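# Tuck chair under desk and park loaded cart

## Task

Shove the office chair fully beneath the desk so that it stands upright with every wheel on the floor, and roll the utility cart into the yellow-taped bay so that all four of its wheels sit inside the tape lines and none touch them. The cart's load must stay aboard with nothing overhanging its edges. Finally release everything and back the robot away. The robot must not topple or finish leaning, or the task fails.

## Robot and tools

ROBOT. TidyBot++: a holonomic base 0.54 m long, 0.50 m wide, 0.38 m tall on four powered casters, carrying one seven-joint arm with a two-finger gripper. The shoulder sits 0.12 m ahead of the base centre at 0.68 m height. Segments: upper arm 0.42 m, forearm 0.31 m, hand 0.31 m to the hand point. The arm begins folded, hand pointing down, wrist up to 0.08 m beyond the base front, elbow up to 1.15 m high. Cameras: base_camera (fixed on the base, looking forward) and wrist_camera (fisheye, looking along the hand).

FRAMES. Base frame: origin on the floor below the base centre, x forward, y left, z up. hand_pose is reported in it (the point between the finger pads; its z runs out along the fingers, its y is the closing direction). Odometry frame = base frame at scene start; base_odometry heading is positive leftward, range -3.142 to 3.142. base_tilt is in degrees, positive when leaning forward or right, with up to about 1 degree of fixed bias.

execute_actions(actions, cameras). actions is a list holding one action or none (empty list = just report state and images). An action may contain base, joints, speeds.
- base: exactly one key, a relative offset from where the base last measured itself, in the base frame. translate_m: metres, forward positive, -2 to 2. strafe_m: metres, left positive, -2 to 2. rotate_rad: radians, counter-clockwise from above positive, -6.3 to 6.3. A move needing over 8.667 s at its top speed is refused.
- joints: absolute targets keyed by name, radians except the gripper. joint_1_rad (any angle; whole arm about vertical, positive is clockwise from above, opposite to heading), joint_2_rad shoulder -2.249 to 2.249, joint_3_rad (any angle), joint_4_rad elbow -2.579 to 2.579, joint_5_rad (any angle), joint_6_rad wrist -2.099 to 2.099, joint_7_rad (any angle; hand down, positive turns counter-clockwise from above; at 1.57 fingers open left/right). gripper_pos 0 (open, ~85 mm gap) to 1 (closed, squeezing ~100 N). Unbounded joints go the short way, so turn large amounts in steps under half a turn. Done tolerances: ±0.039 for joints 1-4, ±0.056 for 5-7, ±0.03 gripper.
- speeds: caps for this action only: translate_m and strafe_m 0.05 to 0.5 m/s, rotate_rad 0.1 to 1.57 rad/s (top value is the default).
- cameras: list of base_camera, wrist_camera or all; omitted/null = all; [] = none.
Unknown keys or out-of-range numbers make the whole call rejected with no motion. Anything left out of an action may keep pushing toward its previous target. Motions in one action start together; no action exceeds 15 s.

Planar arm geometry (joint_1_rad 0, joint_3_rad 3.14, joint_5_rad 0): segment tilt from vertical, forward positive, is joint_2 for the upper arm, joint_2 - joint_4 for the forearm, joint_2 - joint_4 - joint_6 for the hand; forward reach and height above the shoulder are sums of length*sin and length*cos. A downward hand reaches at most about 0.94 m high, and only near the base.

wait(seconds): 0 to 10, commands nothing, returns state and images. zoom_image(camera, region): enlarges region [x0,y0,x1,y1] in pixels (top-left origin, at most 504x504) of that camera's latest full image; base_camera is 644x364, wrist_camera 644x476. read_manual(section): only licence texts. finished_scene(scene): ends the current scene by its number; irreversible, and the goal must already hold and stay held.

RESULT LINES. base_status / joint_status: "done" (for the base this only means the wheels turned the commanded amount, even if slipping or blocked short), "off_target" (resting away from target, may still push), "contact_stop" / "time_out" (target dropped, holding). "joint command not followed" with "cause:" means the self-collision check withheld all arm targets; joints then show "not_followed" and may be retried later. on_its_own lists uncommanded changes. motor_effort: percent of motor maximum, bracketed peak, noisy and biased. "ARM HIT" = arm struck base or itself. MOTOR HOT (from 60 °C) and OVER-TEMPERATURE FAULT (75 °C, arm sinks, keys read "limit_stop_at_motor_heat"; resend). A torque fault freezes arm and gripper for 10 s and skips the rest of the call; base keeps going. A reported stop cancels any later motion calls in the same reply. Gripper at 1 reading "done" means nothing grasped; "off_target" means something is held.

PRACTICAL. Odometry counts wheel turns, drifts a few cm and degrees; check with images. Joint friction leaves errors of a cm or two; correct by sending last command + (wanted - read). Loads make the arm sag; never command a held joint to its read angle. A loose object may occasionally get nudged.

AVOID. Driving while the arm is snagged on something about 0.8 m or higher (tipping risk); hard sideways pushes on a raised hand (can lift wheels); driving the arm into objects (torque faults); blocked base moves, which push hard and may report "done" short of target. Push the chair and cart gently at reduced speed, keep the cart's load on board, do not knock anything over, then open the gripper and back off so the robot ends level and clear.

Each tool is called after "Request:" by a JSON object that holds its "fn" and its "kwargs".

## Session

Request:
{"fn": "execute_actions", "kwargs": {"actions": [{"joints":{"joint_1_rad":0,"joint_2_rad":-0.3,"joint_3_rad":3.14,"joint_4_rad":-0.7,"joint_5_rad":0,"joint_6_rad":-1.9,"joint_7_rad":1.57}}]}}

Request:
{"fn": "execute_actions", "kwargs": {"actions": [{"joints":{"joint_1_rad":-2.1}}], "cameras": ["wrist_camera"]}}

Request:
{"fn": "execute_actions", "kwargs": {"actions": [{"joints":{"joint_1_rad":-4.2}}], "cameras": ["wrist_camera"]}}

Scene clock: 3.30 s.
base_odometry: x=+0.000 y=+0.000 heading=+0.000 (m, m, rad; odometry frame)
base_tilt: forward=-0.1 right=-0.1 (deg)
base_status: not commanded
joint_positions: joint_1_rad=-0.013 joint_2_rad=-0.316 joint_3_rad=+3.134 joint_4_rad=-0.708 joint_5_rad=+0.023 joint_6_rad=-1.864 joint_7_rad=+1.593 gripper_pos=+0.000
joint_status: all done
motor_effort: joint_1_rad=+0(1) joint_2_rad=+0(9) joint_3_rad=+0(0) joint_4_rad=+11(20) joint_5_rad=+0(0) joint_6_rad=+6(7) joint_7_rad=+1(0) (%)
hand_pose: x=+0.3491 y=+0.0001 z=+1.1751 quat_wxyz=(+0.010, +0.904, +0.012, +0.428) (m; base frame)
pictures: base_camera, wrist_camera
Images, in order (width x height): base_camera 644x364, wrist_camera 644x476.

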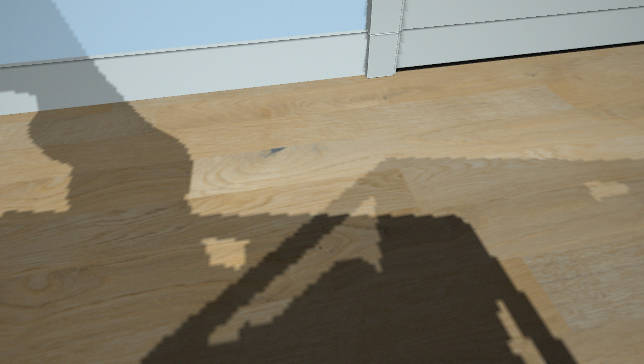

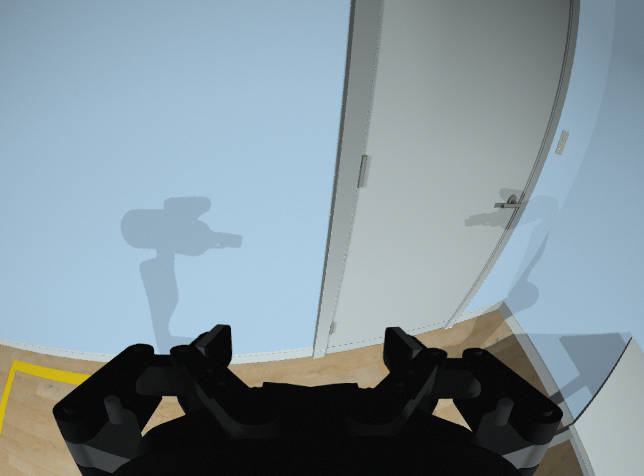

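Scene clock: 6.50 s.
base_odometry: x=+0.000 y=+0.000 heading=+0.000 (m, m, rad; odometry frame)
base_tilt: forward=-0.1 right=-0.1 (deg)
base_status: not commanded
joint_positions: joint_1_rad=-2.083 joint_2_rad=-0.316 joint_3_rad=+3.134 joint_4_rad=-0.708 joint_5_rad=+0.022 joint_6_rad=-1.864 joint_7_rad=+1.593 gripper_pos=+0.000
joint_status: all done
motor_effort: joint_1_rad=+0(1) joint_2_rad=+1(0) joint_3_rad=+1(1) joint_4_rad=+11(12) joint_5_rad=+0(0) joint_6_rad=+7(6) joint_7_rad=+0(0) (%)
hand_pose: x=+0.0086 y=+0.2019 z=+1.1751 quat_wxyz=(-0.363, +0.451, +0.783, +0.227) (m; base frame)
pictures: wrist_camera
Images, in order (width x height): wrist_camera 644x476.

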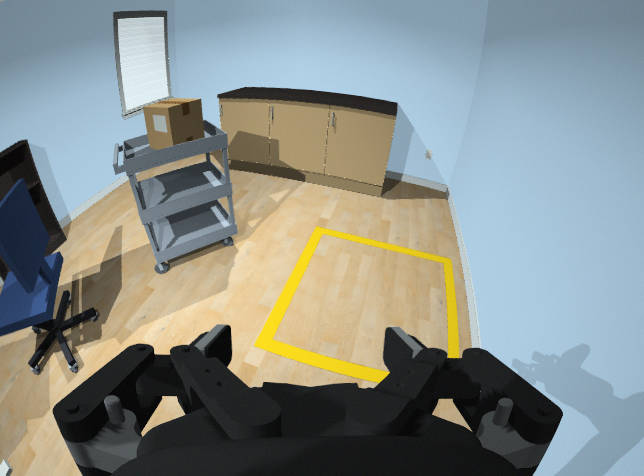

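Scene clock: 9.70 s.
base_odometry: x=+0.000 y=+0.000 heading=+0.000 (m, m, rad; odometry frame)
base_tilt: forward=-0.1 right=-0.1 (deg)
base_status: not commanded
joint_positions: joint_1_rad=-4.183 joint_2_rad=-0.316 joint_3_rad=+3.134 joint_4_rad=-0.708 joint_5_rad=+0.022 joint_6_rad=-1.864 joint_7_rad=+1.593 gripper_pos=+0.000
joint_status: all done
motor_effort: joint_1_rad=+0(0) joint_2_rad=+0(0) joint_3_rad=+0(0) joint_4_rad=+12(12) joint_5_rad=+0(0) joint_6_rad=+7(7) joint_7_rad=+0(1) (%)
hand_pose: x=+0.0005 y=-0.1972 z=+1.1751 quat_wxyz=(-0.378, -0.455, +0.781, -0.202) (m; base frame)
pictures: wrist_camera
Images, in order (width x height): wrist_camera 644x476.

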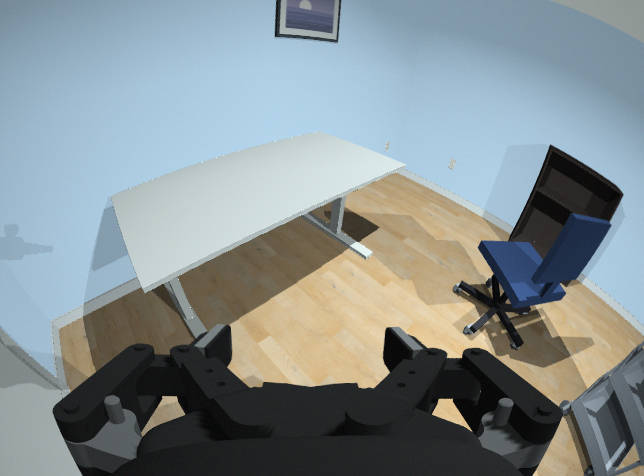

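Request:
{"fn": "execute_actions", "kwargs": {"actions": [{"base":{"rotate_rad":2.63},"joints":{"joint_1_rad":-6.3}}], "cameras": ["wrist_camera"]}}

Request:
{"fn": "execute_actions", "kwargs": {"actions": [{"base":{"translate_m":1.0},"joints":{"joint_2_rad":0.3,"joint_4_rad":-0.78,"joint_6_rad":-2.09,"joint_7_rad":-0.03,"gripper_pos":0.55}}]}}

Scene clock: 28.30 s.
base_odometry: x=+0.000 y=+0.000 heading=+2.629 (m, m, rad; odometry frame)
base_tilt: forward=-0.1 right=-0.1 (deg)
base_status: done
joint_positions: joint_1_rad=-6.283 joint_2_rad=-0.310 joint_3_rad=+3.134 joint_4_rad=-0.708 joint_5_rad=+0.019 joint_6_rad=-1.864 joint_7_rad=+1.592 gripper_pos=+0.000
joint_status: all done
motor_effort: joint_1_rad=+0(1) joint_2_rad=+0(0) joint_3_rad=+0(1) joint_4_rad=+11(12) joint_5_rad=+0(0) joint_6_rad=+6(7) joint_7_rad=+0(1) (%)
hand_pose: x=+0.3522 y=-0.0018 z=+1.1736 quat_wxyz=(-0.011, -0.905, -0.007, -0.425) (m; base frame)
pictures: wrist_camera
Images, in order (width x height): wrist_camera 644x476.

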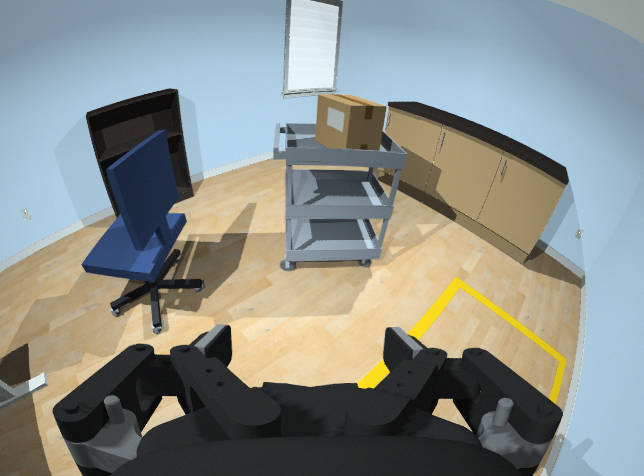

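Scene clock: 31.57 s.
base_odometry: x=-0.872 y=+0.489 heading=+2.630 (m, m, rad; odometry frame)
base_tilt: forward=-0.1 right=-0.2 (deg)
base_status: done
joint_positions: joint_1_rad=-6.283 joint_2_rad=+0.305 joint_3_rad=+3.134 joint_4_rad=-0.773 joint_5_rad=+0.019 joint_6_rad=-2.054 joint_7_rad=-0.014 gripper_pos=+0.550
joint_status: all done
motor_effort: joint_1_rad=+0(1) joint_2_rad=-28(31) joint_3_rad=+0(1) joint_4_rad=+15(18) joint_5_rad=+0(0) joint_6_rad=+0(7) joint_7_rad=+0(0) (%)
hand_pose: x=+0.5251 y=-0.0019 z=+0.9207 quat_wxyz=(-0.002, -0.701, +0.713, -0.009) (m; base frame)
pictures: base_camera, wrist_camera
Images, in order (width x height): base_camera 644x364, wrist_camera 644x476.

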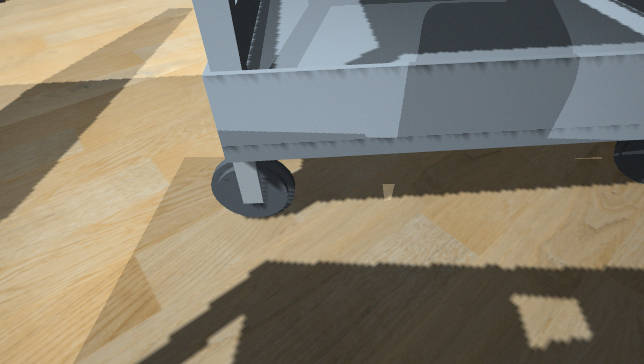

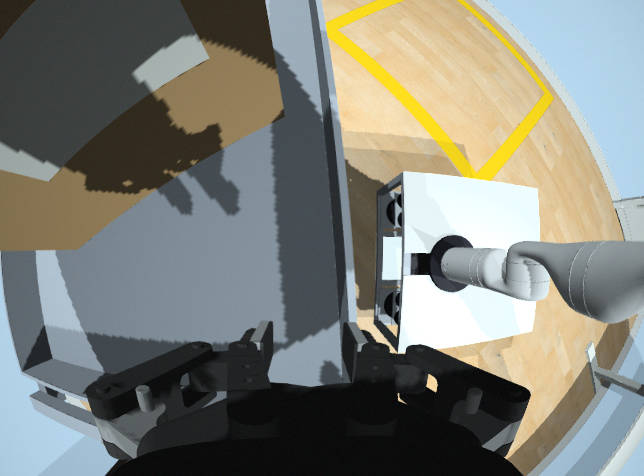

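Request:
{"fn": "execute_actions", "kwargs": {"actions": [{"base":{"translate_m":-0.033},"joints":{"joint_7_rad":0.08},"speeds":{"translate_m":0.1}}], "cameras": []}}

Request:
{"fn": "execute_actions", "kwargs": {"actions": [{"joints":{"joint_2_rad":0.23,"joint_4_rad":-1.06,"joint_6_rad":-1.81}}], "cameras": ["wrist_camera"]}}

Request:
{"fn": "execute_actions", "kwargs": {"actions": [{"joints":{"gripper_pos":1}}], "cameras": ["wrist_camera"]}}

Scene clock: 40.57 s.
base_odometry: x=-0.843 y=+0.473 heading=+2.629 (m, m, rad; odometry frame)
base_tilt: forward=+0.0 right=-0.1 (deg)
base_status: done
joint_positions: joint_1_rad=-6.283 joint_2_rad=+0.299 joint_3_rad=+3.134 joint_4_rad=-0.773 joint_5_rad=+0.019 joint_6_rad=-2.056 joint_7_rad=+0.067 gripper_pos=+0.550
joint_status: all done
motor_effort: joint_1_rad=+0(2) joint_2_rad=-26(32) joint_3_rad=+0(1) joint_4_rad=+16(16) joint_5_rad=+0(0) joint_6_rad=+1(0) joint_7_rad=+0(1) (%)
hand_pose: x=+0.5229 y=-0.0017 z=+0.9232 quat_wxyz=(-0.001, -0.730, +0.684, -0.010) (m; base frame)
pictures: none
No camera images: the call's "cameras" was empty. Leave "cameras" out to get every camera's image.

Scene clock: 41.90 s.
base_odometry: x=-0.843 y=+0.473 heading=+2.629 (m, m, rad; odometry frame)
base_tilt: forward=+0.0 right=-0.1 (deg)
base_status: not commanded
joint_positions: joint_1_rad=-6.283 joint_2_rad=+0.248 joint_3_rad=+3.134 joint_4_rad=-1.051 joint_5_rad=+0.019 joint_6_rad=-1.845 joint_7_rad=+0.067 gripper_pos=+0.550
joint_status: all done
motor_effort: joint_1_rad=+0(0) joint_2_rad=-26(27) joint_3_rad=+0(0) joint_4_rad=+18(18) joint_5_rad=+0(0) joint_6_rad=+0(0) joint_7_rad=+0(0) (%)
hand_pose: x=+0.5244 y=-0.0019 z=+0.8630 quat_wxyz=(-0.007, -0.731, +0.682, -0.005) (m; base frame)
pictures: wrist_camera
Images, in order (width x height): wrist_camera 644x476.

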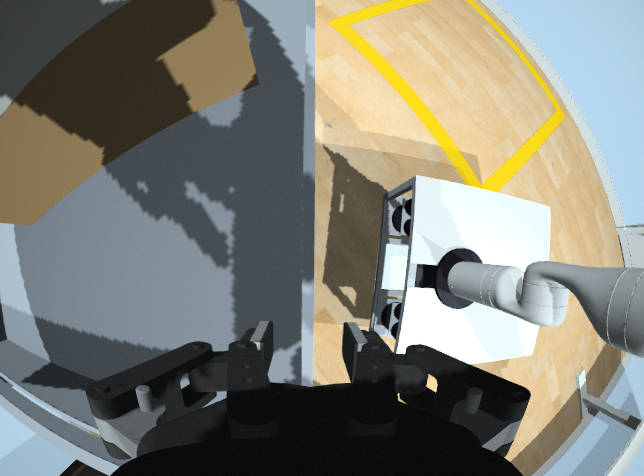

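Scene clock: 42.70 s.
base_odometry: x=-0.843 y=+0.473 heading=+2.629 (m, m, rad; odometry frame)
base_tilt: forward=-0.1 right=-0.1 (deg)
base_status: not commanded
joint_positions: joint_1_rad=-6.284 joint_2_rad=+0.246 joint_3_rad=+3.134 joint_4_rad=-1.051 joint_5_rad=+0.019 joint_6_rad=-1.842 joint_7_rad=+0.067 gripper_pos=+0.962
joint_status: gripper_pos off_target (ended at +0.962, target +1.000)
motor_effort: joint_1_rad=+0(0) joint_2_rad=-26(27) joint_3_rad=+0(0) joint_4_rad=+17(19) joint_5_rad=-1(0) joint_6_rad=+0(2) joint_7_rad=-1(1) (%)
hand_pose: x=+0.5248 y=-0.0017 z=+0.8636 quat_wxyz=(-0.005, -0.731, +0.682, -0.007) (m; base frame)
pictures: wrist_camera
Images, in order (width x height): wrist_camera 644x476.

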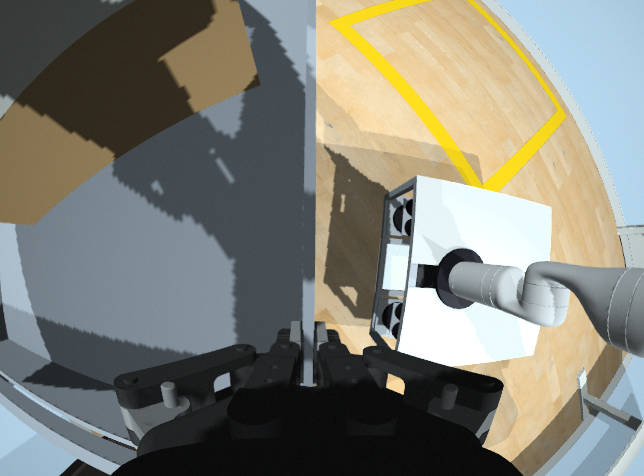

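Request:
{"fn": "execute_actions", "kwargs": {"actions": [{"base":{"rotate_rad":-1.0},"speeds":{"rotate_rad":0.2}}]}}

Request:
{"fn": "execute_actions", "kwargs": {"actions": [{"base":{"strafe_m":-0.6},"speeds":{"strafe_m":0.15}}]}}

Scene clock: 55.43 s.
base_odometry: x=-0.843 y=+0.473 heading=+1.631 (m, m, rad; odometry frame)
base_tilt: forward=+0.0 right=-0.1 (deg)
base_status: done
joint_positions: joint_1_rad=-6.327 joint_2_rad=+0.243 joint_3_rad=+3.119 joint_4_rad=-1.057 joint_5_rad=-0.007 joint_6_rad=-1.805 joint_7_rad=+0.123 gripper_pos=+0.962
joint_status: not commanded
motor_effort: joint_1_rad=+1(13) joint_2_rad=-26(33) joint_3_rad=+1(11) joint_4_rad=+17(19) joint_5_rad=-2(6) joint_6_rad=+3(6) joint_7_rad=-3(13) (%)
hand_pose: x=+0.5333 y=+0.0299 z=+0.8635 quat_wxyz=(+0.017, -0.771, +0.636, -0.009) (m; base frame)
pictures: base_camera, wrist_camera
Images, in order (width x height): base_camera 644x364, wrist_camera 644x476.

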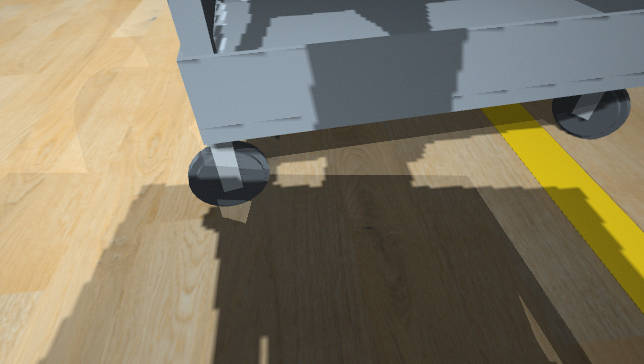

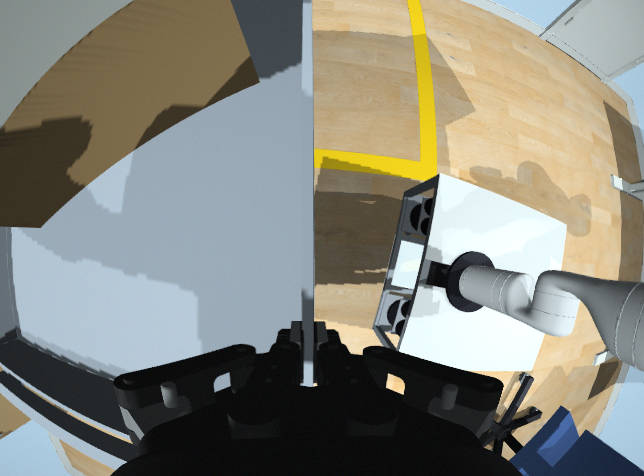

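Scene clock: 60.17 s.
base_odometry: x=-0.244 y=+0.509 heading=+1.630 (m, m, rad; odometry frame)
base_tilt: forward=-0.1 right=-0.2 (deg)
base_status: done
joint_positions: joint_1_rad=-6.326 joint_2_rad=+0.241 joint_3_rad=+3.116 joint_4_rad=-1.060 joint_5_rad=-0.014 joint_6_rad=-1.805 joint_7_rad=+0.112 gripper_pos=+0.962
joint_status: not commanded
motor_effort: joint_1_rad=+3(12) joint_2_rad=-25(28) joint_3_rad=+3(10) joint_4_rad=+15(20) joint_5_rad=+0(7) joint_6_rad=+2(5) joint_7_rad=-6(6) (%)
hand_pose: x=+0.5321 y=+0.0324 z=+0.8635 quat_wxyz=(+0.020, -0.769, +0.639, -0.007) (m; base frame)
pictures: base_camera, wrist_camera
Images, in order (width x height): base_camera 644x364, wrist_camera 644x476.

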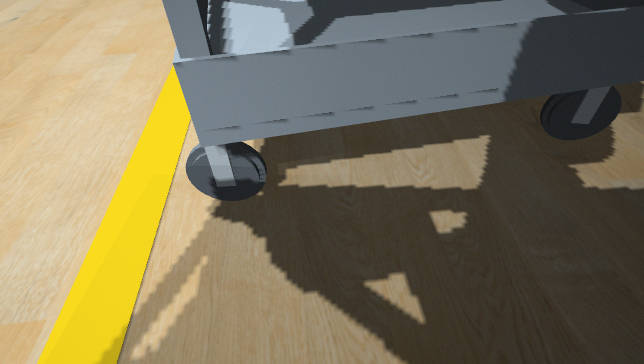

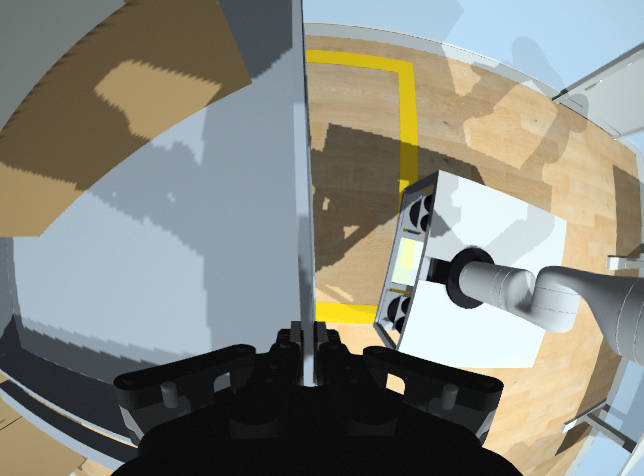

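Request:
{"fn": "execute_actions", "kwargs": {"actions": [{"base":{"rotate_rad":-0.2},"speeds":{"rotate_rad":0.15}}]}}

Request:
{"fn": "execute_actions", "kwargs": {"actions": [{"joints":{"gripper_pos":0.55,"joint_7_rad":0.25}}], "cameras": []}}

Request:
{"fn": "execute_actions", "kwargs": {"actions": [{"joints":{"joint_2_rad":0.3,"joint_4_rad":-0.74,"joint_6_rad":-2.09}}], "cameras": []}}

Request:
{"fn": "execute_actions", "kwargs": {"actions": [{"base":{"strafe_m":0.9},"joints":{"joint_2_rad":0.1}}]}}

Request:
{"fn": "execute_actions", "kwargs": {"actions": [{"base":{"translate_m":0.35},"joints":{"joint_2_rad":-0.3,"joint_7_rad":1.59,"gripper_pos":0,"joint_1_rad":-6.28}}], "cameras": []}}

Request:
{"fn": "execute_actions", "kwargs": {"actions": [{"base":{"rotate_rad":2.9}}]}}

Scene clock: 74.83 s.
base_odometry: x=-0.244 y=+0.509 heading=+1.431 (m, m, rad; odometry frame)
base_tilt: forward=-0.1 right=-0.1 (deg)
base_status: done
joint_positions: joint_1_rad=-6.343 joint_2_rad=+0.241 joint_3_rad=+3.103 joint_4_rad=-1.060 joint_5_rad=-0.025 joint_6_rad=-1.805 joint_7_rad=+0.130 gripper_pos=+0.962
joint_status: not commanded
motor_effort: joint_1_rad=+4(11) joint_2_rad=-28(30) joint_3_rad=+3(9) joint_4_rad=+16(19) joint_5_rad=-1(7) joint_6_rad=+0(6) joint_7_rad=-8(11) (%)
hand_pose: x=+0.5304 y=+0.0474 z=+0.8636 quat_wxyz=(+0.025, -0.784, +0.620, -0.002) (m; base frame)
pictures: base_camera, wrist_camera
Images, in order (width x height): base_camera 644x364, wrist_camera 644x476.

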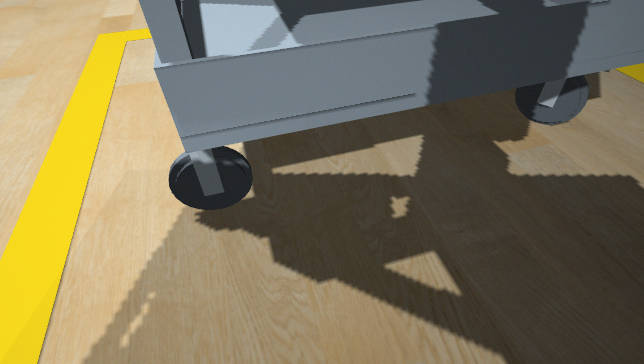

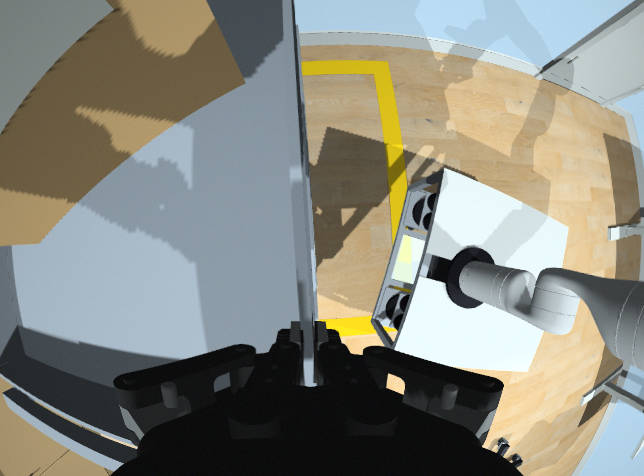

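Scene clock: 75.63 s.
base_odometry: x=-0.244 y=+0.509 heading=+1.431 (m, m, rad; odometry frame)
base_tilt: forward=-0.1 right=-0.1 (deg)
base_status: not commanded
joint_positions: joint_1_rad=-6.309 joint_2_rad=+0.239 joint_3_rad=+3.132 joint_4_rad=-1.061 joint_5_rad=-0.020 joint_6_rad=-1.805 joint_7_rad=+0.239 gripper_pos=+0.550
joint_status: all done
motor_effort: joint_1_rad=+0(5) joint_2_rad=-26(29) joint_3_rad=+0(4) joint_4_rad=+17(21) joint_5_rad=+0(1) joint_6_rad=+0(4) joint_7_rad=+0(7) (%)
hand_pose: x=+0.5324 y=+0.0214 z=+0.8634 quat_wxyz=(+0.020, -0.798, +0.602, -0.007) (m; base frame)
pictures: none
No camera images: the call's "cameras" was empty. Leave "cameras" out to get every camera's image.

Scene clock: 77.03 s.
base_odometry: x=-0.244 y=+0.509 heading=+1.431 (m, m, rad; odometry frame)
base_tilt: forward=-0.1 right=-0.1 (deg)
base_status: not commanded
joint_positions: joint_1_rad=-6.309 joint_2_rad=+0.282 joint_3_rad=+3.132 joint_4_rad=-0.749 joint_5_rad=-0.020 joint_6_rad=-2.055 joint_7_rad=+0.239 gripper_pos=+0.550
joint_status: all done
motor_effort: joint_1_rad=-1(0) joint_2_rad=-26(27) joint_3_rad=+0(0) joint_4_rad=+15(17) joint_5_rad=+0(1) joint_6_rad=+1(1) joint_7_rad=+0(0) (%)
hand_pose: x=+0.5223 y=+0.0201 z=+0.9367 quat_wxyz=(+0.025, -0.800, +0.600, -0.015) (m; base frame)
pictures: none
No camera images: the call's "cameras" was empty. Leave "cameras" out to get every camera's image.

Scene clock: 80.20 s.
base_odometry: x=-1.135 y=+0.635 heading=+1.431 (m, m, rad; odometry frame)
base_tilt: forward=-0.1 right=-0.2 (deg)
base_status: done
joint_positions: joint_1_rad=-6.305 joint_2_rad=+0.094 joint_3_rad=+3.133 joint_4_rad=-0.744 joint_5_rad=-0.018 joint_6_rad=-2.056 joint_7_rad=+0.239 gripper_pos=+0.550
joint_status: all done
motor_effort: joint_1_rad=+1(4) joint_2_rad=-18(29) joint_3_rad=+0(2) joint_4_rad=+15(17) joint_5_rad=+0(1) joint_6_rad=+2(3) joint_7_rad=+1(0) (%)
hand_pose: x=+0.4679 y=+0.0168 z=+1.0090 quat_wxyz=(+0.084, -0.793, +0.597, -0.091) (m; base frame)
pictures: base_camera, wrist_camera
Images, in order (width x height): base_camera 644x364, wrist_camera 644x476.

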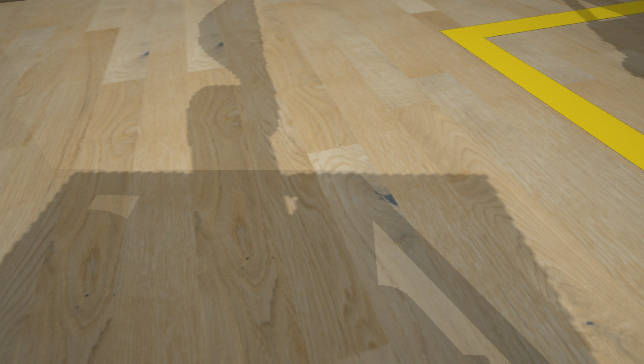

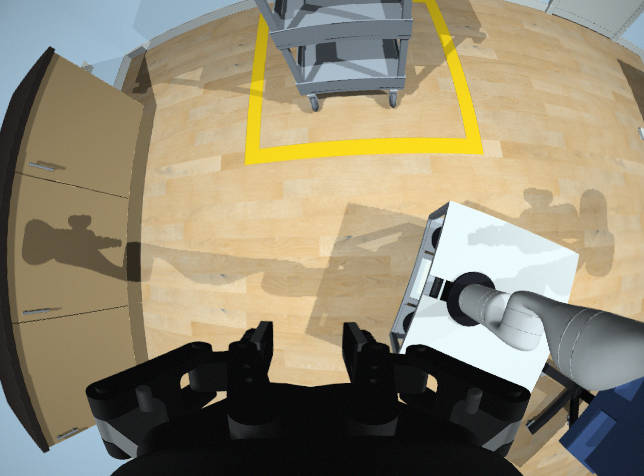

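Scene clock: 82.37 s.
base_odometry: x=-1.087 y=+0.982 heading=+1.431 (m, m, rad; odometry frame)
base_tilt: forward=-0.1 right=-0.1 (deg)
base_status: done
joint_positions: joint_1_rad=-6.300 joint_2_rad=-0.288 joint_3_rad=+3.133 joint_4_rad=-0.744 joint_5_rad=-0.018 joint_6_rad=-2.057 joint_7_rad=+1.576 gripper_pos=+0.000
joint_status: all done
motor_effort: joint_1_rad=+0(2) joint_2_rad=-1(19) joint_3_rad=+0(1) joint_4_rad=+11(16) joint_5_rad=-1(1) joint_6_rad=+5(6) joint_7_rad=+0(0) (%)
hand_pose: x=+0.3204 y=+0.0124 z=+1.1157 quat_wxyz=(+0.008, -0.951, -0.021, -0.309) (m; base frame)
pictures: none
No camera images: the call's "cameras" was empty. Leave "cameras" out to get every camera's image.

Scene clock: 85.50 s.
base_odometry: x=-1.087 y=+0.982 heading=-1.953 (m, m, rad; odometry frame)
base_tilt: forward=-0.1 right=-0.1 (deg)
base_status: done
joint_positions: joint_1_rad=-6.298 joint_2_rad=-0.289 joint_3_rad=+3.133 joint_4_rad=-0.744 joint_5_rad=-0.018 joint_6_rad=-2.057 joint_7_rad=+1.576 gripper_pos=+0.000
joint_status: not commanded
motor_effort: joint_1_rad=+0(1) joint_2_rad=+0(3) joint_3_rad=+0(1) joint_4_rad=+12(11) joint_5_rad=-1(1) joint_6_rad=+5(5) joint_7_rad=+0(0) (%)
hand_pose: x=+0.3204 y=+0.0122 z=+1.1157 quat_wxyz=(+0.008, -0.951, -0.021, -0.309) (m; base frame)
pictures: base_camera, wrist_camera
Images, in order (width x height): base_camera 644x364, wrist_camera 644x476.

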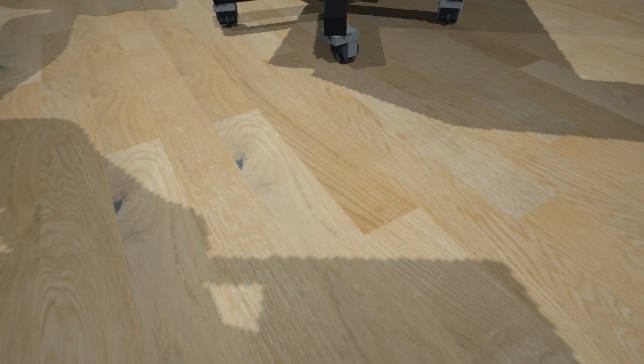

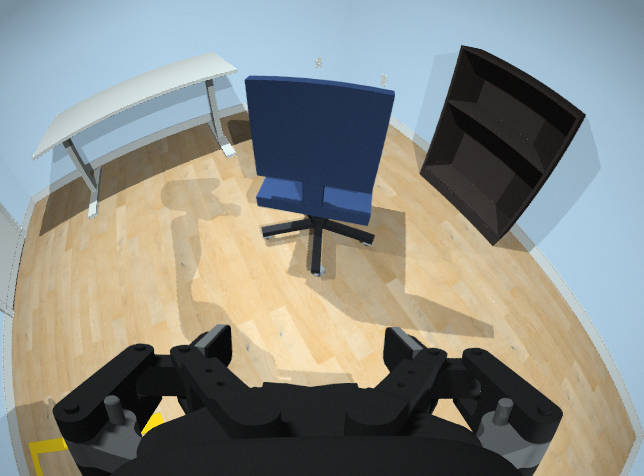

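Nearly aligned.

Request:
{"fn": "execute_actions", "kwargs": {"actions": [{"base":{"rotate_rad":-0.1},"joints":{"joint_4_rad":-1.9,"joint_6_rad":1.55}}], "cameras": []}}

Request:
{"fn": "execute_actions", "kwargs": {"actions": [{"base":{"strafe_m":0.09},"joints":{"joint_2_rad":1.2}}], "cameras": ["wrist_camera"]}}

Request:
{"fn": "execute_actions", "kwargs": {"actions": [{"base":{"translate_m":0.1},"speeds":{"translate_m":0.1}}], "cameras": ["wrist_camera"]}}

Scene clock: 95.40 s.
base_odometry: x=-1.087 y=+0.982 heading=-2.052 (m, m, rad; odometry frame)
base_tilt: forward=+0.0 right=-0.1 (deg)
base_status: done
joint_positions: joint_1_rad=-6.297 joint_2_rad=-0.295 joint_3_rad=+3.133 joint_4_rad=-1.889 joint_5_rad=-0.018 joint_6_rad=+1.523 joint_7_rad=+1.576 gripper_pos=+0.000
joint_status: all done
motor_effort: joint_1_rad=+0(1) joint_2_rad=-7(10) joint_3_rad=+0(1) joint_4_rad=+18(21) joint_5_rad=+0(1) joint_6_rad=+1(8) joint_7_rad=+0(1) (%)
hand_pose: x=+0.3329 y=+0.0025 z=+1.3875 quat_wxyz=(+0.009, -0.036, +0.007, -0.999) (m; base frame)
pictures: none
No camera images: the call's "cameras" was empty. Leave "cameras" out to get every camera's image.

Scene clock: 98.13 s.
base_odometry: x=-1.007 y=+0.941 heading=-2.051 (m, m, rad; odometry frame)
base_tilt: forward=-0.1 right=-0.2 (deg)
base_status: done
joint_positions: joint_1_rad=-6.295 joint_2_rad=+1.195 joint_3_rad=+3.133 joint_4_rad=-1.892 joint_5_rad=-0.017 joint_6_rad=+1.523 joint_7_rad=+1.576 gripper_pos=+0.000
joint_status: all done
motor_effort: joint_1_rad=-1(1) joint_2_rad=-43(45) joint_3_rad=-1(2) joint_4_rad=+7(18) joint_5_rad=+0(1) joint_6_rad=+9(9) joint_7_rad=+0(0) (%)
hand_pose: x=+0.8386 y=+0.0083 z=+0.5245 quat_wxyz=(+0.001, -0.705, +0.002, -0.709) (m; base frame)
pictures: wrist_camera
Images, in order (width x height): wrist_camera 644x476.

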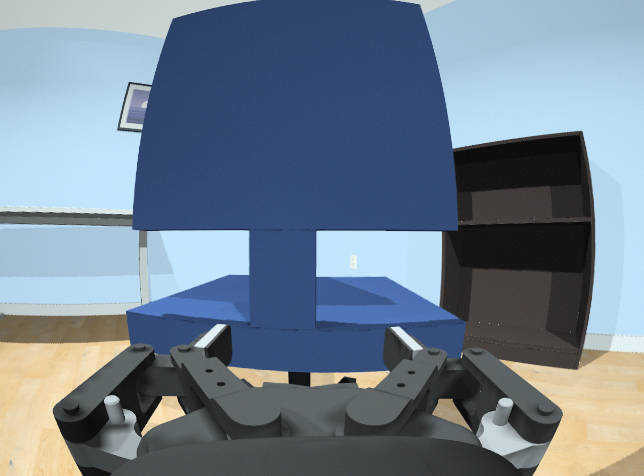

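Scene clock: 99.60 s.
base_odometry: x=-1.053 y=+0.852 heading=-2.050 (m, m, rad; odometry frame)
base_tilt: forward=-0.1 right=-0.1 (deg)
base_status: done
joint_positions: joint_1_rad=-6.295 joint_2_rad=+1.195 joint_3_rad=+3.133 joint_4_rad=-1.894 joint_5_rad=-0.017 joint_6_rad=+1.523 joint_7_rad=+1.576 gripper_pos=+0.000
joint_status: not commanded
motor_effort: joint_1_rad=+0(2) joint_2_rad=-42(45) joint_3_rad=-1(2) joint_4_rad=+6(7) joint_5_rad=+0(0) joint_6_rad=+8(9) joint_7_rad=+0(1) (%)
hand_pose: x=+0.8381 y=+0.0079 z=+0.5238 quat_wxyz=(+0.000, -0.706, +0.002, -0.709) (m; base frame)
pictures: wrist_camera
Images, in order (width x height): wrist_camera 644x476.

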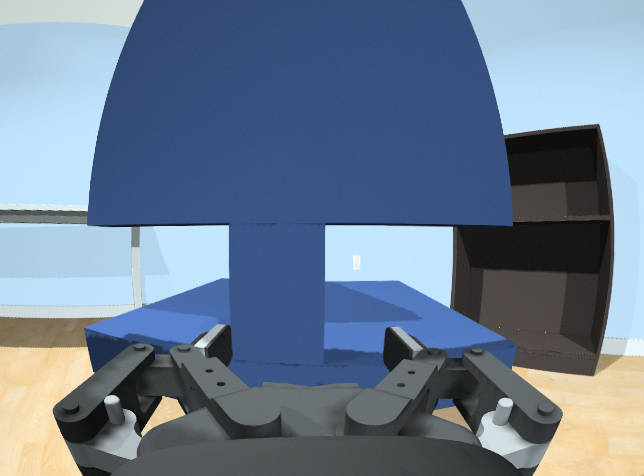

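Request:
{"fn": "execute_actions", "kwargs": {"actions": [{"base":{"strafe_m":0.023},"speeds":{"strafe_m":0.05}}], "cameras": []}}

Request:
{"fn": "execute_actions", "kwargs": {"actions": [{"base":{"translate_m":0.05},"speeds":{"translate_m":0.05}}], "cameras": ["wrist_camera"]}}

Scene clock: 105.30 s.
base_odometry: x=-1.032 y=+0.841 heading=-2.050 (m, m, rad; odometry frame)
base_tilt: forward=-0.1 right=-0.1 (deg)
base_status: done
joint_positions: joint_1_rad=-6.290 joint_2_rad=+1.195 joint_3_rad=+3.134 joint_4_rad=-1.894 joint_5_rad=-0.016 joint_6_rad=+1.523 joint_7_rad=+1.576 gripper_pos=+0.000
joint_status: not commanded
motor_effort: joint_1_rad=+0(3) joint_2_rad=-41(43) joint_3_rad=-1(3) joint_4_rad=+7(7) joint_5_rad=+0(0) joint_6_rad=+8(8) joint_7_rad=+0(1) (%)
hand_pose: x=+0.8381 y=+0.0047 z=+0.5238 quat_wxyz=(-0.001, -0.705, +0.003, -0.709) (m; base frame)
pictures: none
No camera images: the call's "cameras" was empty. Leave "cameras" out to get every camera's image.

Scene clock: 106.73 s.
base_odometry: x=-1.055 y=+0.796 heading=-2.050 (m, m, rad; odometry frame)
base_tilt: forward=-0.1 right=-0.1 (deg)
base_status: done
joint_positions: joint_1_rad=-6.290 joint_2_rad=+1.196 joint_3_rad=+3.134 joint_4_rad=-1.895 joint_5_rad=-0.016 joint_6_rad=+1.523 joint_7_rad=+1.576 gripper_pos=+0.000
joint_status: not commanded
motor_effort: joint_1_rad=+0(2) joint_2_rad=-42(46) joint_3_rad=-1(1) joint_4_rad=+7(9) joint_5_rad=+0(0) joint_6_rad=+8(9) joint_7_rad=+1(0) (%)
hand_pose: x=+0.8379 y=+0.0047 z=+0.5233 quat_wxyz=(-0.001, -0.706, +0.003, -0.708) (m; base frame)
pictures: wrist_camera
Images, in order (width x height): wrist_camera 644x476.

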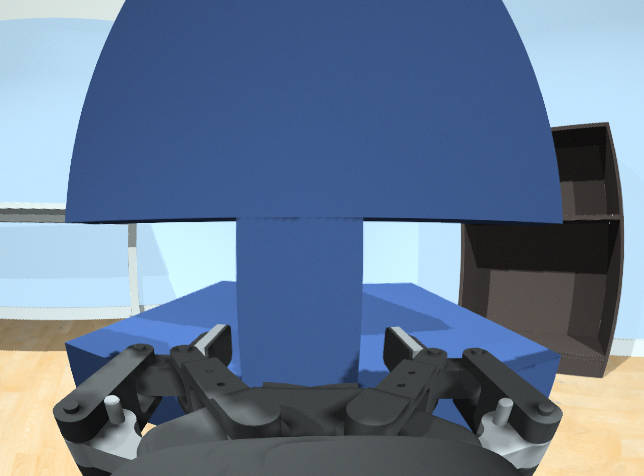

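Request:
{"fn": "execute_actions", "kwargs": {"actions": [{"base":{"strafe_m":0.005},"speeds":{"strafe_m":0.05}}], "cameras": ["wrist_camera"]}}

Request:
{"fn": "execute_actions", "kwargs": {"actions": [{"base":{"translate_m":0.06},"speeds":{"translate_m":0.05}}], "cameras": ["wrist_camera"]}}

Scene clock: 112.10 s.
base_odometry: x=-1.051 y=+0.794 heading=-2.050 (m, m, rad; odometry frame)
base_tilt: forward=+0.0 right=-0.2 (deg)
base_status: done
joint_positions: joint_1_rad=-6.289 joint_2_rad=+1.196 joint_3_rad=+3.134 joint_4_rad=-1.895 joint_5_rad=-0.016 joint_6_rad=+1.523 joint_7_rad=+1.576 gripper_pos=+0.000
joint_status: not commanded
motor_effort: joint_1_rad=-1(3) joint_2_rad=-42(43) joint_3_rad=-1(2) joint_4_rad=+7(6) joint_5_rad=+0(0) joint_6_rad=+8(8) joint_7_rad=+0(1) (%)
hand_pose: x=+0.8379 y=+0.0034 z=+0.5233 quat_wxyz=(-0.002, -0.706, +0.004, -0.708) (m; base frame)
pictures: wrist_camera
Images, in order (width x height): wrist_camera 644x476.

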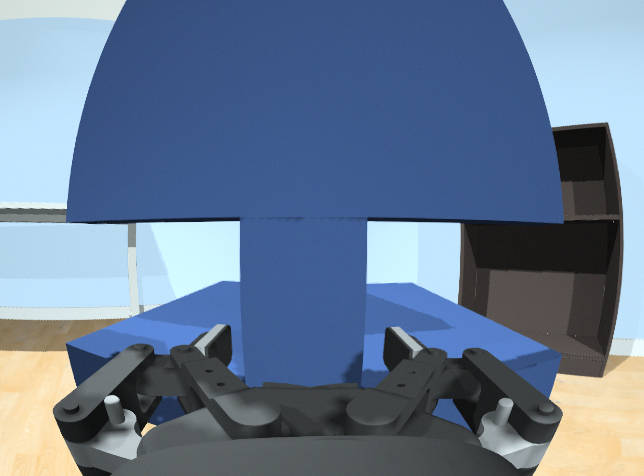

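Scene clock: 113.73 s.
base_odometry: x=-1.078 y=+0.740 heading=-2.050 (m, m, rad; odometry frame)
base_tilt: forward=-0.1 right=-0.1 (deg)
base_status: done
joint_positions: joint_1_rad=-6.288 joint_2_rad=+1.196 joint_3_rad=+3.134 joint_4_rad=-1.895 joint_5_rad=-0.016 joint_6_rad=+1.523 joint_7_rad=+1.576 gripper_pos=+0.000
joint_status: not commanded
motor_effort: joint_1_rad=+0(5) joint_2_rad=-41(45) joint_3_rad=-1(3) joint_4_rad=+6(8) joint_5_rad=-1(1) joint_6_rad=+8(9) joint_7_rad=-1(0) (%)
hand_pose: x=+0.8378 y=+0.0032 z=+0.5232 quat_wxyz=(-0.002, -0.706, +0.004, -0.708) (m; base frame)
pictures: wrist_camera
Images, in order (width x height): wrist_camera 644x476.

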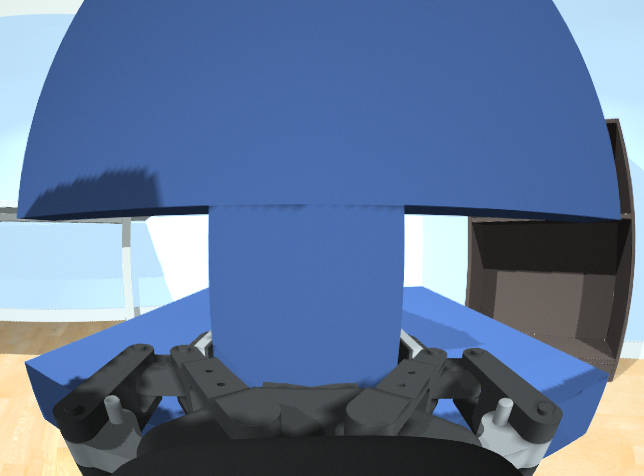

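Request:
{"fn": "execute_actions", "kwargs": {"actions": [{"joints":{"gripper_pos":1}}], "cameras": []}}

Request:
{"fn": "execute_actions", "kwargs": {"actions": [{"base":{"rotate_rad":0.75},"speeds":{"rotate_rad":0.2}}], "cameras": ["wrist_camera"]}}

Request:
{"fn": "execute_actions", "kwargs": {"actions": [{"base":{"translate_m":0.45},"speeds":{"translate_m":0.15}}]}}

Scene clock: 120.77 s.
base_odometry: x=-1.078 y=+0.741 heading=-2.050 (m, m, rad; odometry frame)
base_tilt: forward=-0.1 right=-0.1 (deg)
base_status: not commanded
joint_positions: joint_1_rad=-6.287 joint_2_rad=+1.196 joint_3_rad=+3.134 joint_4_rad=-1.898 joint_5_rad=-0.013 joint_6_rad=+1.527 joint_7_rad=+1.576 gripper_pos=+0.089
joint_status: gripper_pos off_target (ended at +0.089, target +1.000)
motor_effort: joint_1_rad=+0(6) joint_2_rad=-43(45) joint_3_rad=+0(5) joint_4_rad=+9(11) joint_5_rad=-1(5) joint_6_rad=+8(10) joint_7_rad=+1(1) (%)
hand_pose: x=+0.8367 y=+0.0028 z=+0.5232 quat_wxyz=(-0.002, -0.706, +0.003, -0.708) (m; base frame)
pictures: none
No camera images: the call's "cameras" was empty. Leave "cameras" out to get every camera's image.

Scene clock: 127.97 s.
base_odometry: x=-1.079 y=+0.740 heading=-1.309 (m, m, rad; odometry frame)
base_tilt: forward=+0.0 right=-0.1 (deg)
base_status: rotate_rad time_out (by the wheels' count: +0.741 of +0.750)
joint_positions: joint_1_rad=-6.199 joint_2_rad=+1.195 joint_3_rad=+3.175 joint_4_rad=-1.900 joint_5_rad=-0.093 joint_6_rad=+1.527 joint_7_rad=+1.545 gripper_pos=+0.089
joint_status: not commanded
motor_effort: joint_1_rad=-15(34) joint_2_rad=-44(45) joint_3_rad=-5(11) joint_4_rad=+6(11) joint_5_rad=+11(27) joint_6_rad=+12(13) joint_7_rad=+4(10) (%)
hand_pose: x=+0.8288 y=-0.1012 z=+0.5236 quat_wxyz=(-0.067, -0.702, +0.067, -0.706) (m; base frame)
pictures: wrist_camera
Images, in order (width x height): wrist_camera 644x476.

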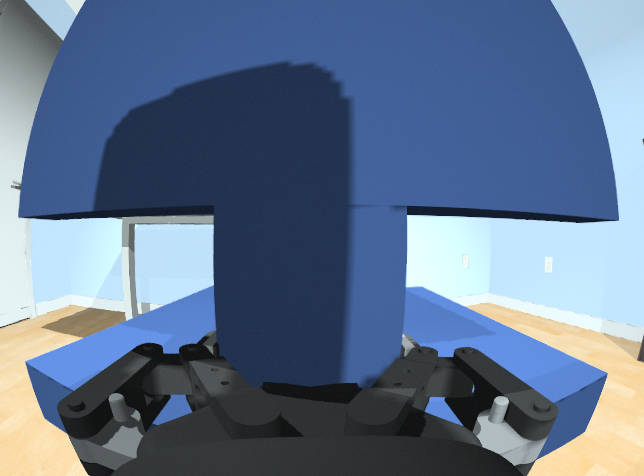

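not run: a stop came earlier in this reply.

Request:
{"fn": "execute_actions", "kwargs": {"actions": [{"base":{"strafe_m":0.15},"speeds":{"strafe_m":0.15}}], "cameras": []}}

Request:
{"fn": "execute_actions", "kwargs": {"actions": [{"base":{"translate_m":0.5},"speeds":{"translate_m":0.15}}]}}

Scene clock: 134.90 s.
base_odometry: x=-0.934 y=+0.779 heading=-1.307 (m, m, rad; odometry frame)
base_tilt: forward=-0.1 right=-0.1 (deg)
base_status: done
joint_positions: joint_1_rad=-6.187 joint_2_rad=+1.196 joint_3_rad=+3.176 joint_4_rad=-1.900 joint_5_rad=-0.118 joint_6_rad=+1.527 joint_7_rad=+1.545 gripper_pos=+0.089
joint_status: not commanded
motor_effort: joint_1_rad=-17(26) joint_2_rad=-40(45) joint_3_rad=-5(9) joint_4_rad=+9(9) joint_5_rad=+14(21) joint_6_rad=+7(14) joint_7_rad=+5(8) (%)
hand_pose: x=+0.8256 y=-0.1175 z=+0.5233 quat_wxyz=(-0.080, -0.701, +0.079, -0.705) (m; base frame)
pictures: none
No camera images: the call's "cameras" was empty. Leave "cameras" out to get every camera's image.

Scene clock: 138.83 s.
base_odometry: x=-0.803 y=+0.297 heading=-1.307 (m, m, rad; odometry frame)
base_tilt: forward=-0.1 right=-0.1 (deg)
base_status: done
joint_positions: joint_1_rad=-6.312 joint_2_rad=+1.199 joint_3_rad=+3.133 joint_4_rad=-1.920 joint_5_rad=+0.029 joint_6_rad=+1.556 joint_7_rad=+1.575 gripper_pos=+0.089
joint_status: not commanded
motor_effort: joint_1_rad=+8(20) joint_2_rad=-44(47) joint_3_rad=+3(7) joint_4_rad=+8(16) joint_5_rad=-8(17) joint_6_rad=+10(12) joint_7_rad=-1(8) (%)
hand_pose: x=+0.8286 y=+0.0345 z=+0.5233 quat_wxyz=(+0.023, -0.704, -0.020, -0.710) (m; base frame)
pictures: base_camera, wrist_camera
Images, in order (width x height): base_camera 644x364, wrist_camera 644x476.

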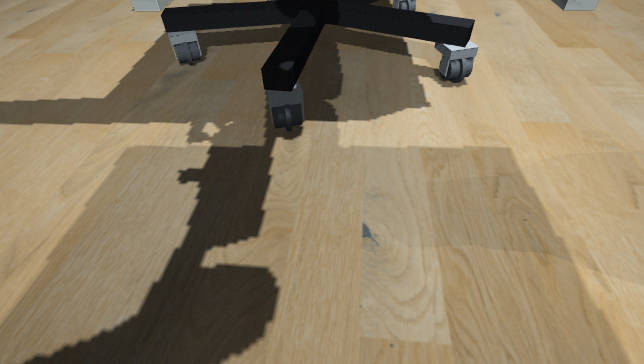

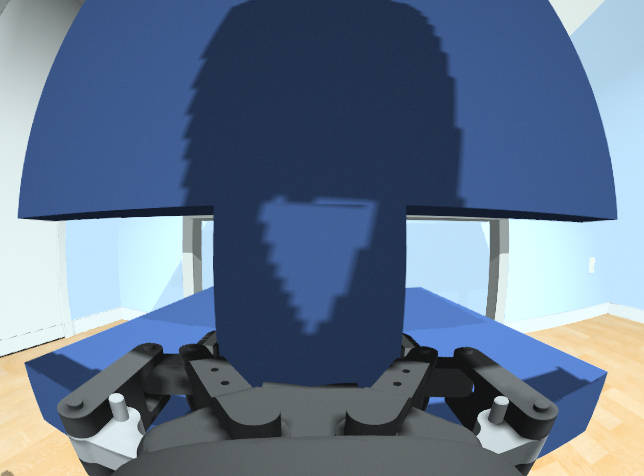

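Request:
{"fn": "execute_actions", "kwargs": {"actions": [{"base":{"translate_m":0.32},"speeds":{"translate_m":0.1},"joints":{"joint_1_rad":-6.16}}]}}

Request:
{"fn": "execute_actions", "kwargs": {"actions": [{"base":{"translate_m":0.05},"speeds":{"translate_m":0.05}}]}}

Scene clock: 147.00 s.
base_odometry: x=-0.719 y=-0.012 heading=-1.306 (m, m, rad; odometry frame)
base_tilt: forward=-0.1 right=-0.2 (deg)
base_status: done
joint_positions: joint_1_rad=-6.245 joint_2_rad=+1.199 joint_3_rad=+3.120 joint_4_rad=-1.925 joint_5_rad=+0.077 joint_6_rad=+1.559 joint_7_rad=+1.589 gripper_pos=+0.090
joint_status: joint_1_rad off_target (ended at -6.245, target -6.160)
motor_effort: joint_1_rad=+12(15) joint_2_rad=-43(47) joint_3_rad=+4(5) joint_4_rad=+11(15) joint_5_rad=-11(15) joint_6_rad=+9(12) joint_7_rad=-1(4) (%)
hand_pose: x=+0.8273 y=+0.0075 z=+0.5229 quat_wxyz=(+0.017, -0.704, -0.016, -0.710) (m; base frame)
pictures: base_camera, wrist_camera
Images, in order (width x height): base_camera 644x364, wrist_camera 644x476.

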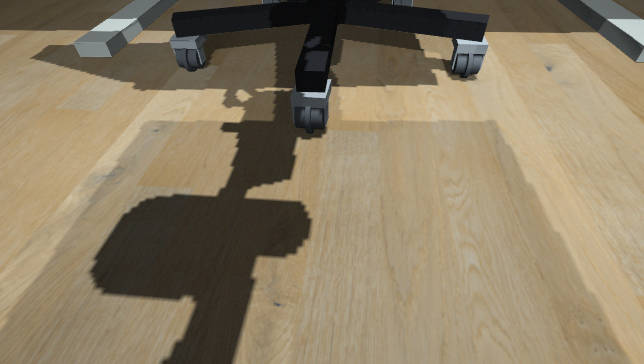

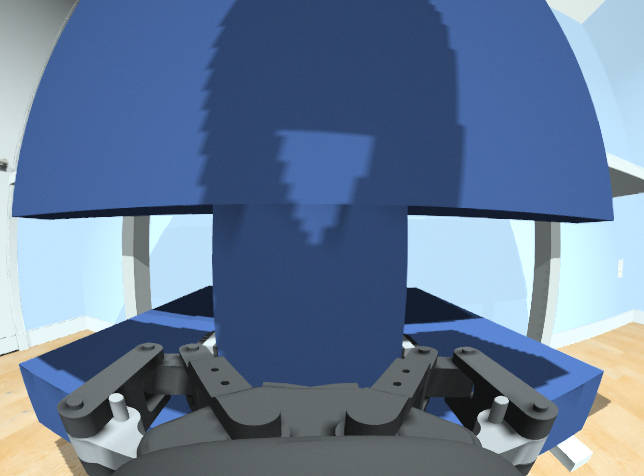

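Scene clock: 148.47 s.
base_odometry: x=-0.706 y=-0.060 heading=-1.305 (m, m, rad; odometry frame)
base_tilt: forward=-0.1 right=-0.2 (deg)
base_status: done
joint_positions: joint_1_rad=-6.241 joint_2_rad=+1.198 joint_3_rad=+3.120 joint_4_rad=-1.928 joint_5_rad=+0.077 joint_6_rad=+1.560 joint_7_rad=+1.589 gripper_pos=+0.090
joint_status: not commanded
motor_effort: joint_1_rad=+11(13) joint_2_rad=-39(47) joint_3_rad=+3(4) joint_4_rad=+10(16) joint_5_rad=-11(13) joint_6_rad=+6(12) joint_7_rad=-1(4) (%)
hand_pose: x=+0.8264 y=+0.0041 z=+0.5227 quat_wxyz=(+0.015, -0.705, -0.015, -0.709) (m; base frame)
pictures: base_camera, wrist_camera
Images, in order (width x height): base_camera 644x364, wrist_camera 644x476.

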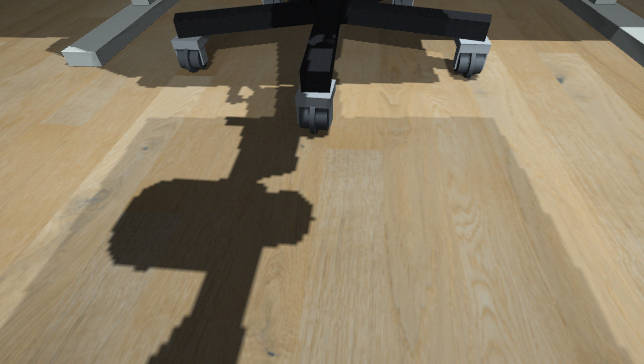

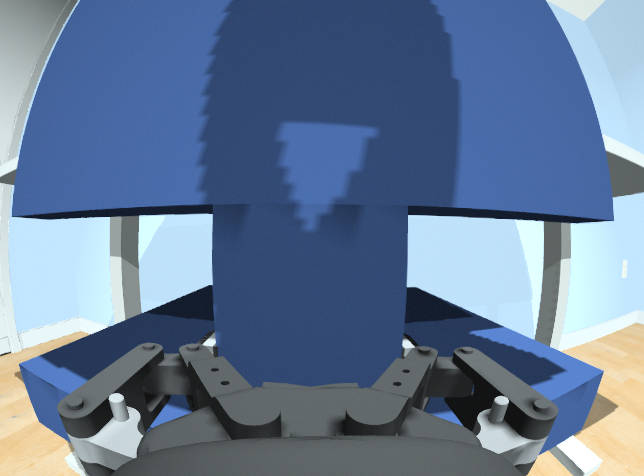

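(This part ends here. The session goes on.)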